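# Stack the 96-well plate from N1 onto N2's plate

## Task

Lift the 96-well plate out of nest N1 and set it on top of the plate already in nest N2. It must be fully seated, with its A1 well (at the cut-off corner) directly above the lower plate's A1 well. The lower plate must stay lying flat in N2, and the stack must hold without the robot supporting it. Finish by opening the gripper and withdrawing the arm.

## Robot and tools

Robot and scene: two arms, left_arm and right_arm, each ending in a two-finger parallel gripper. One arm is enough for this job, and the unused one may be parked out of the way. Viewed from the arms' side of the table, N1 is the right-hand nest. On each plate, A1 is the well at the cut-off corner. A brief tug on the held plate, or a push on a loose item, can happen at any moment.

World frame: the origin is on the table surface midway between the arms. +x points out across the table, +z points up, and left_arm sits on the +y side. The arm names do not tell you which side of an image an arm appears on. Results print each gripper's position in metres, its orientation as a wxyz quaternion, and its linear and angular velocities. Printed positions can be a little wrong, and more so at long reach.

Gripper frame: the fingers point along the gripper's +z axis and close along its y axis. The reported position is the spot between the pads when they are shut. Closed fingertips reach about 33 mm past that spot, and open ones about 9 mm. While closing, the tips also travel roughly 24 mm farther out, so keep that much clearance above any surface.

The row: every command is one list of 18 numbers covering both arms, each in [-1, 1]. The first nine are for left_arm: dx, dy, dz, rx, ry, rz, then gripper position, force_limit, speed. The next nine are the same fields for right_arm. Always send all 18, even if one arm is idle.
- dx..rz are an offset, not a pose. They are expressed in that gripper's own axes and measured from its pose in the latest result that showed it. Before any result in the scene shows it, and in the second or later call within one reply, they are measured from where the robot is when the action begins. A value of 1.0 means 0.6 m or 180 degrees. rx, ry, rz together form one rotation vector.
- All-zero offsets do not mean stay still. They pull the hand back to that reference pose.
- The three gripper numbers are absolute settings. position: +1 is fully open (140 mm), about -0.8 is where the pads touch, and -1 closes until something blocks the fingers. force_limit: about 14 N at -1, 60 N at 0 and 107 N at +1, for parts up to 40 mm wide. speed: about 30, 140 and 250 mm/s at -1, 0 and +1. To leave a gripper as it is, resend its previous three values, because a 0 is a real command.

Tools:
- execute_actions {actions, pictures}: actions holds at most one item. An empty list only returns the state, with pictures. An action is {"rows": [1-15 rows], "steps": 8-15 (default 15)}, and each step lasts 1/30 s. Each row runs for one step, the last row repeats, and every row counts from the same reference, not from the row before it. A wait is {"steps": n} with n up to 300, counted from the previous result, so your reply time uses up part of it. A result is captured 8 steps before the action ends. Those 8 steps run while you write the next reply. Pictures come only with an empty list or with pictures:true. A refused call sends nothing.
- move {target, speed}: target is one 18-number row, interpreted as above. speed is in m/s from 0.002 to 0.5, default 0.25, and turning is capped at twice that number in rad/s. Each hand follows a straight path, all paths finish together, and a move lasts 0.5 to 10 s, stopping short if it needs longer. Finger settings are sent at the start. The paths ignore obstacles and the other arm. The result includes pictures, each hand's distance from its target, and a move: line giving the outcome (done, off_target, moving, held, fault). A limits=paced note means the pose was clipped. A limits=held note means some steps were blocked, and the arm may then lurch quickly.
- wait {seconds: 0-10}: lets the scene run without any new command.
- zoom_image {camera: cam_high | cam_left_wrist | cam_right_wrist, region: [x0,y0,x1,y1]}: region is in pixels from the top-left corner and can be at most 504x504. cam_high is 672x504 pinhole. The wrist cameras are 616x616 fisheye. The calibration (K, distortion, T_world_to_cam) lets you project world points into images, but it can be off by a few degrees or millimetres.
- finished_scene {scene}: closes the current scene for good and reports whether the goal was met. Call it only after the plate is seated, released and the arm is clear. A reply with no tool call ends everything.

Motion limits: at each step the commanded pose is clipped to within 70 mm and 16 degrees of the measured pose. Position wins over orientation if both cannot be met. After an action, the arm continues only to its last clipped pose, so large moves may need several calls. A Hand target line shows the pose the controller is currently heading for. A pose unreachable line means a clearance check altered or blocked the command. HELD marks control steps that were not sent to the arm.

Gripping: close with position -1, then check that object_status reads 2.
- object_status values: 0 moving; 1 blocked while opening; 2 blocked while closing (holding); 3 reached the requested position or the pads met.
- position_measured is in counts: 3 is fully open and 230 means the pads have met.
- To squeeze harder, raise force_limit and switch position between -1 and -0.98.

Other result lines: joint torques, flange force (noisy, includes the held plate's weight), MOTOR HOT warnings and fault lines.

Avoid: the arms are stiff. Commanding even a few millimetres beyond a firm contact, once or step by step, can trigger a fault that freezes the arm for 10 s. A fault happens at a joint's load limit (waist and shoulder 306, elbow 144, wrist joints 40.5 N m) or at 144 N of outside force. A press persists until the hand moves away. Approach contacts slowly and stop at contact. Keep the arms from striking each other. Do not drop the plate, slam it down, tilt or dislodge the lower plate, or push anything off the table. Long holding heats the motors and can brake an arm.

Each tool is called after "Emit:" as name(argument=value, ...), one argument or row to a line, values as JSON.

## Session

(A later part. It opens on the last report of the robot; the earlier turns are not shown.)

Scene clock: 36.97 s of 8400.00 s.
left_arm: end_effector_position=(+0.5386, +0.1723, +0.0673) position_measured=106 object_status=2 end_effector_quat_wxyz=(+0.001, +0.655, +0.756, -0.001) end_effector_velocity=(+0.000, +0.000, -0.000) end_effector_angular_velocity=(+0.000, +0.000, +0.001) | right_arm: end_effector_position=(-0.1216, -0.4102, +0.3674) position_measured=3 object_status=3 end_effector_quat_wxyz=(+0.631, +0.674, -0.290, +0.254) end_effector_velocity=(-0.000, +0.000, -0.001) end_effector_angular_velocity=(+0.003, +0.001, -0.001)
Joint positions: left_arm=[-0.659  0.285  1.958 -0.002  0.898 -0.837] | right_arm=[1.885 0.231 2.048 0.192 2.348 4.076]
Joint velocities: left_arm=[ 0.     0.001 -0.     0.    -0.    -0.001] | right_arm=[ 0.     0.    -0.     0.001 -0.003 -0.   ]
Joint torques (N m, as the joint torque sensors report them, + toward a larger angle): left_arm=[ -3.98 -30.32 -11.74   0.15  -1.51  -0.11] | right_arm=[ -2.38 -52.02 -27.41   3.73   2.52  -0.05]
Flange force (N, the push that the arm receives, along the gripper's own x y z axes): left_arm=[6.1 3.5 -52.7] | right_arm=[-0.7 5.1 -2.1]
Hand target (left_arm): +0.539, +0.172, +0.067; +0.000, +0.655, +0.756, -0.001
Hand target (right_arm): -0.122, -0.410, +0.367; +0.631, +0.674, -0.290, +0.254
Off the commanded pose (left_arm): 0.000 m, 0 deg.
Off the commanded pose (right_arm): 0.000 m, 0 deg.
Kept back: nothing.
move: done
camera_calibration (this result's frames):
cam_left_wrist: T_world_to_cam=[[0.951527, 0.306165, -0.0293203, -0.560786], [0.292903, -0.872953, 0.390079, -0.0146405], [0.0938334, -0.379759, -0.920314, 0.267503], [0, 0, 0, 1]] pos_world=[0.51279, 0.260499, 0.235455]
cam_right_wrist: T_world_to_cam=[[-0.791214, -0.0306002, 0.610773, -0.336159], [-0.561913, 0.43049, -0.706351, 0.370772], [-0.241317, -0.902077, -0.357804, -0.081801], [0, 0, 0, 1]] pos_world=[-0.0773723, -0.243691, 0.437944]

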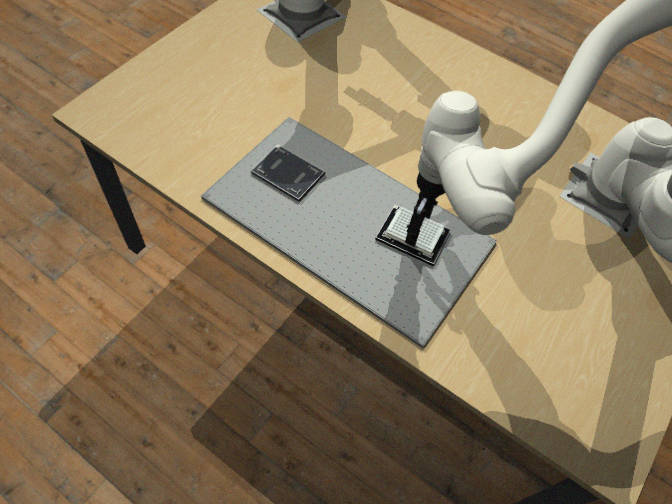

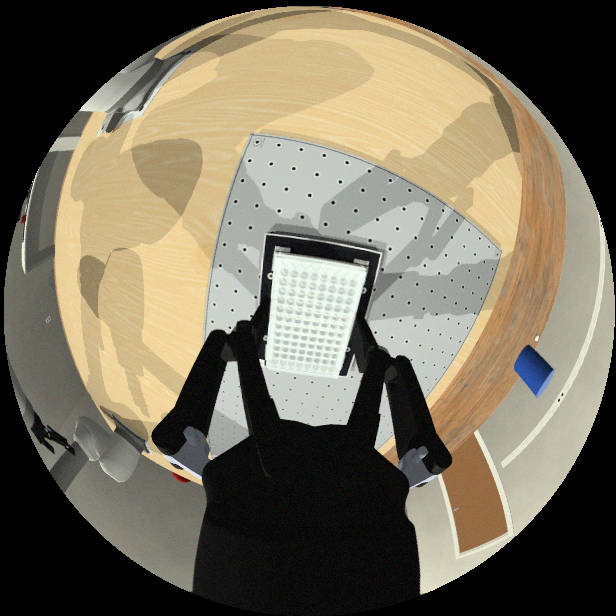

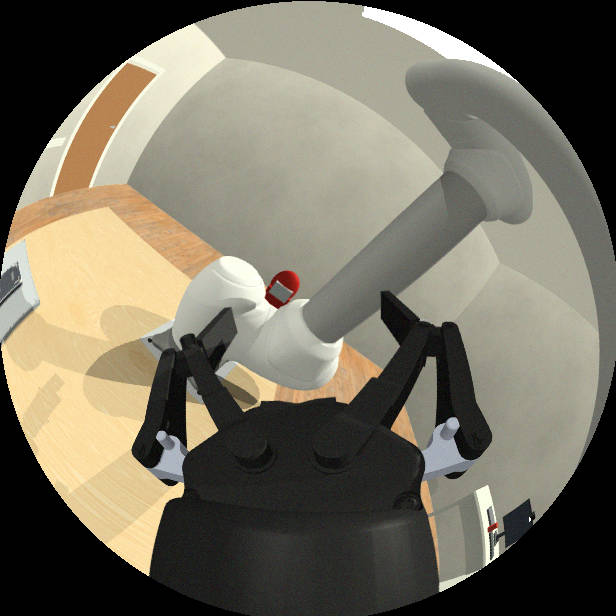

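Emit:
move(
  target=[0,0.0007,-0.001,0,0,0,0.5,-0.4,-0.5,0,0,0,0,0,0,1,0,0],
  speed=0.01,
)

Emit:
move(
  target=[0.1,0,-0.2,0,0,0,0.5,-0.4,-0.5,0,0,0,0,0,0,1,0,0],
)

Emit:
zoom_image(
  camera="cam_high",
  region=[370,195,460,270],
)

Scene clock: 37.97 s of 8400.00 s.
left_arm: end_effector_position=(+0.5390, +0.1723, +0.0679) position_measured=66 object_status=3 end_effector_quat_wxyz=(+0.001, +0.655, +0.756, -0.001) end_effector_velocity=(-0.000, -0.000, -0.000) end_effector_angular_velocity=(+0.000, +0.000, -0.001) | right_arm: end_effector_position=(-0.1216, -0.4102, +0.3674) position_measured=3 object_status=3 end_effector_quat_wxyz=(+0.631, +0.674, -0.290, +0.254) end_effector_velocity=(+0.000, +0.000, -0.000) end_effector_angular_velocity=(-0.001, -0.001, -0.001)
Joint positions: left_arm=[-0.659  0.284  1.956 -0.002  0.9   -0.836] | right_arm=[1.885 0.231 2.048 0.192 2.348 4.076]
Joint velocities: left_arm=[-0.001  0.     0.    -0.    -0.     0.001] | right_arm=[-0.001  0.001  0.    -0.     0.     0.001]
Joint torques (N m, as the joint torque sensors report them, + toward a larger angle): left_arm=[  3.16 -65.34 -32.05   3.15   0.27  -0.02] | right_arm=[ -2.23 -51.58 -28.28   3.91   2.06   0.16]
Flange force (N, the push that the arm receives, along the gripper's own x y z axes): left_arm=[-8.1 0.3 4.3] | right_arm=[0.7 4.2 -0.4]
Hand target (left_arm): +0.539, +0.172, +0.068; +0.001, +0.655, +0.756, -0.001
Hand target (right_arm): -0.122, -0.410, +0.367; +0.631, +0.674, -0.290, +0.254
Off the commanded pose (left_arm): 0.000 m, 0 deg.
Off the commanded pose (right_arm): 0.000 m, 0 deg.
Kept back: nothing.
move: done
camera_calibration (this result's frames):
cam_left_wrist: T_world_to_cam=[[0.951556, 0.306074, -0.0293234, -0.561124], [0.292821, -0.872982, 0.390076, -0.0149271], [0.0937933, -0.379765, -0.920316, 0.268043], [0, 0, 0, 1]] pos_world=[0.513171, 0.260508, 0.236053]
cam_right_wrist: T_world_to_cam=[[-0.791214, -0.0306003, 0.610773, -0.336159], [-0.561913, 0.43049, -0.706351, 0.370772], [-0.241317, -0.902076, -0.357805, -0.0818009], [0, 0, 0, 1]] pos_world=[-0.0773723, -0.243691, 0.437944]

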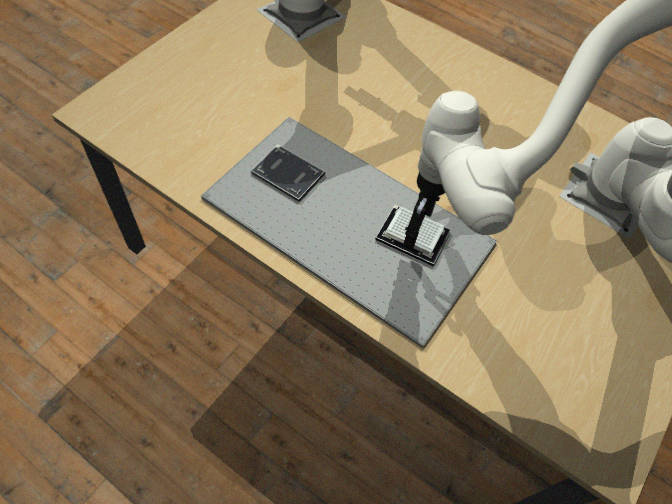

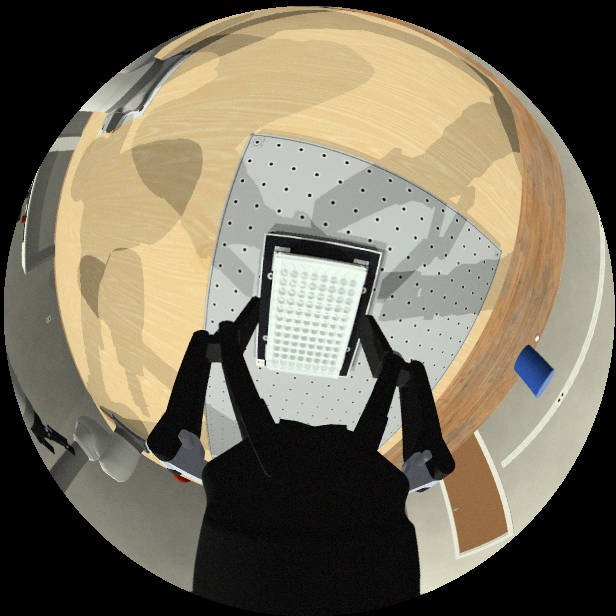

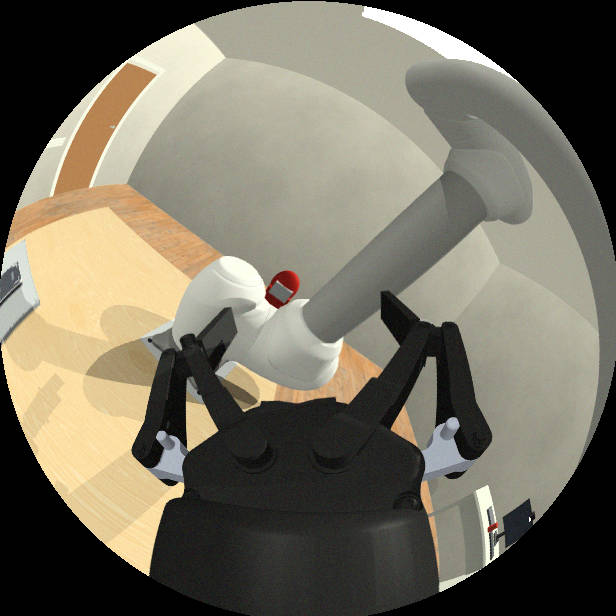

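Scene clock: 38.90 s of 8400.00 s.
left_arm: end_effector_position=(+0.5303, +0.2321, +0.1875) position_measured=66 object_status=3 end_effector_quat_wxyz=(+0.000, +0.655, +0.756, -0.001) end_effector_velocity=(+0.000, -0.001, +0.001) end_effector_angular_velocity=(-0.001, -0.001, +0.001) | right_arm: end_effector_position=(-0.1216, -0.4102, +0.3674) position_measured=3 object_status=3 end_effector_quat_wxyz=(+0.631, +0.674, -0.290, +0.254) end_effector_velocity=(+0.000, -0.000, +0.000) end_effector_angular_velocity=(-0.001, -0.001, -0.000)
Joint positions: left_arm=[-0.588  0.114  1.918 -0.001  1.109 -0.766] | right_arm=[1.885 0.231 2.048 0.192 2.348 4.076]
Joint velocities: left_arm=[-0.001  0.    -0.001 -0.     0.    -0.002] | right_arm=[-0.    -0.     0.001 -0.     0.001  0.001]
Joint torques (N m, as the joint torque sensors report them, + toward a larger angle): left_arm=[  2.84 -51.93 -36.49   3.63   0.26  -0.02] | right_arm=[ -0.49 -52.91 -27.31   4.03   2.14   0.35]
Flange force (N, the push that the arm receives, along the gripper's own x y z axes): left_arm=[-6.8 0.6 1.4] | right_arm=[2.1 1.4 -4.0]
Hand target (left_arm): +0.530, +0.232, +0.188; +0.000, +0.655, +0.756, -0.001
Hand target (right_arm): -0.122, -0.410, +0.367; +0.631, +0.674, -0.290, +0.254
Off the commanded pose (left_arm): 0.000 m, 0 deg.
Off the commanded pose (right_arm): 0.000 m, 0 deg.
Kept back: nothing.
move: done
camera_calibration (this result's frames):
cam_left_wrist: T_world_to_cam=[[0.951543, 0.306117, -0.0292889, -0.567684], [0.29287, -0.873063, 0.389856, -0.00683691], [0.0937705, -0.379542, -0.92041, 0.401649], [0, 0, 0, 1]] pos_world=[0.504515, 0.320252, 0.35572]
cam_right_wrist: T_world_to_cam=[[-0.791214, -0.0306002, 0.610773, -0.336159], [-0.561913, 0.43049, -0.706351, 0.370772], [-0.241317, -0.902076, -0.357805, -0.0818009], [0, 0, 0, 1]] pos_world=[-0.0773723, -0.243691, 0.437944]

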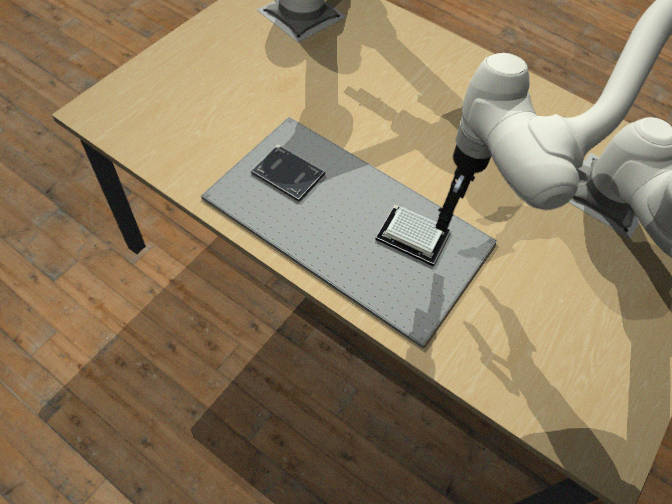

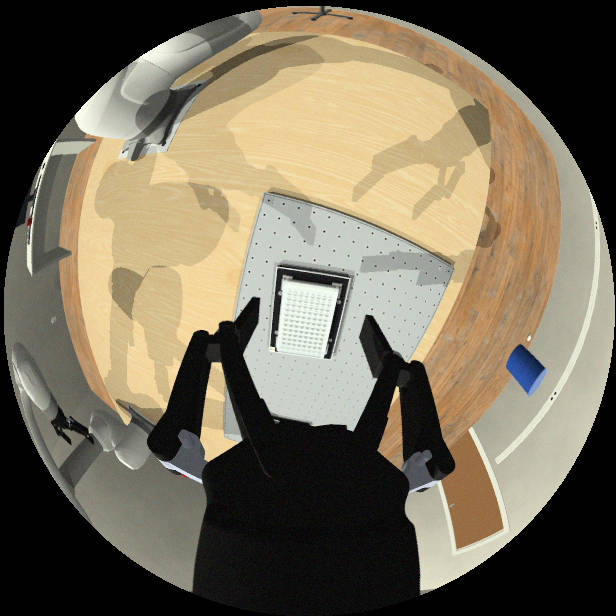

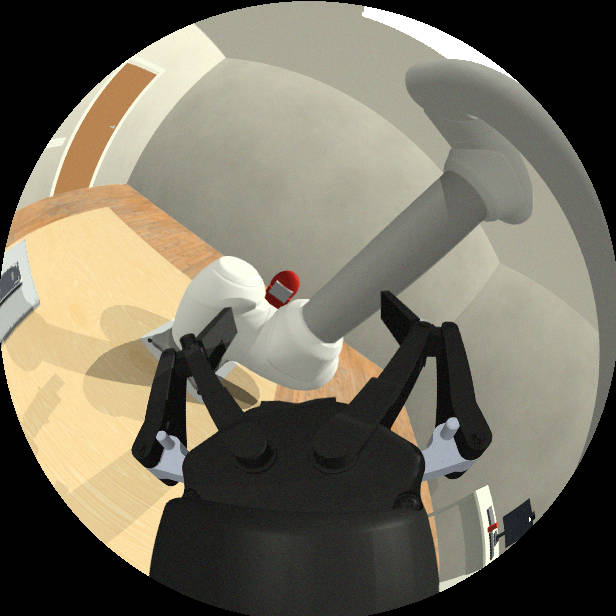

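Region (370, 195, 460, 270) of cam_high's 672x504 image, scaled by 5.600, with more detail than that image has.

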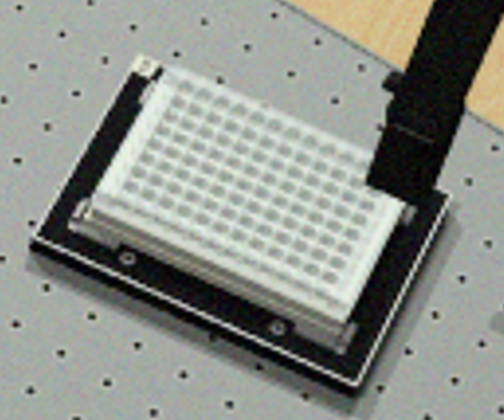

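Emit:
finished_scene(
  scene=1,
)

The scene is finished: the task was done.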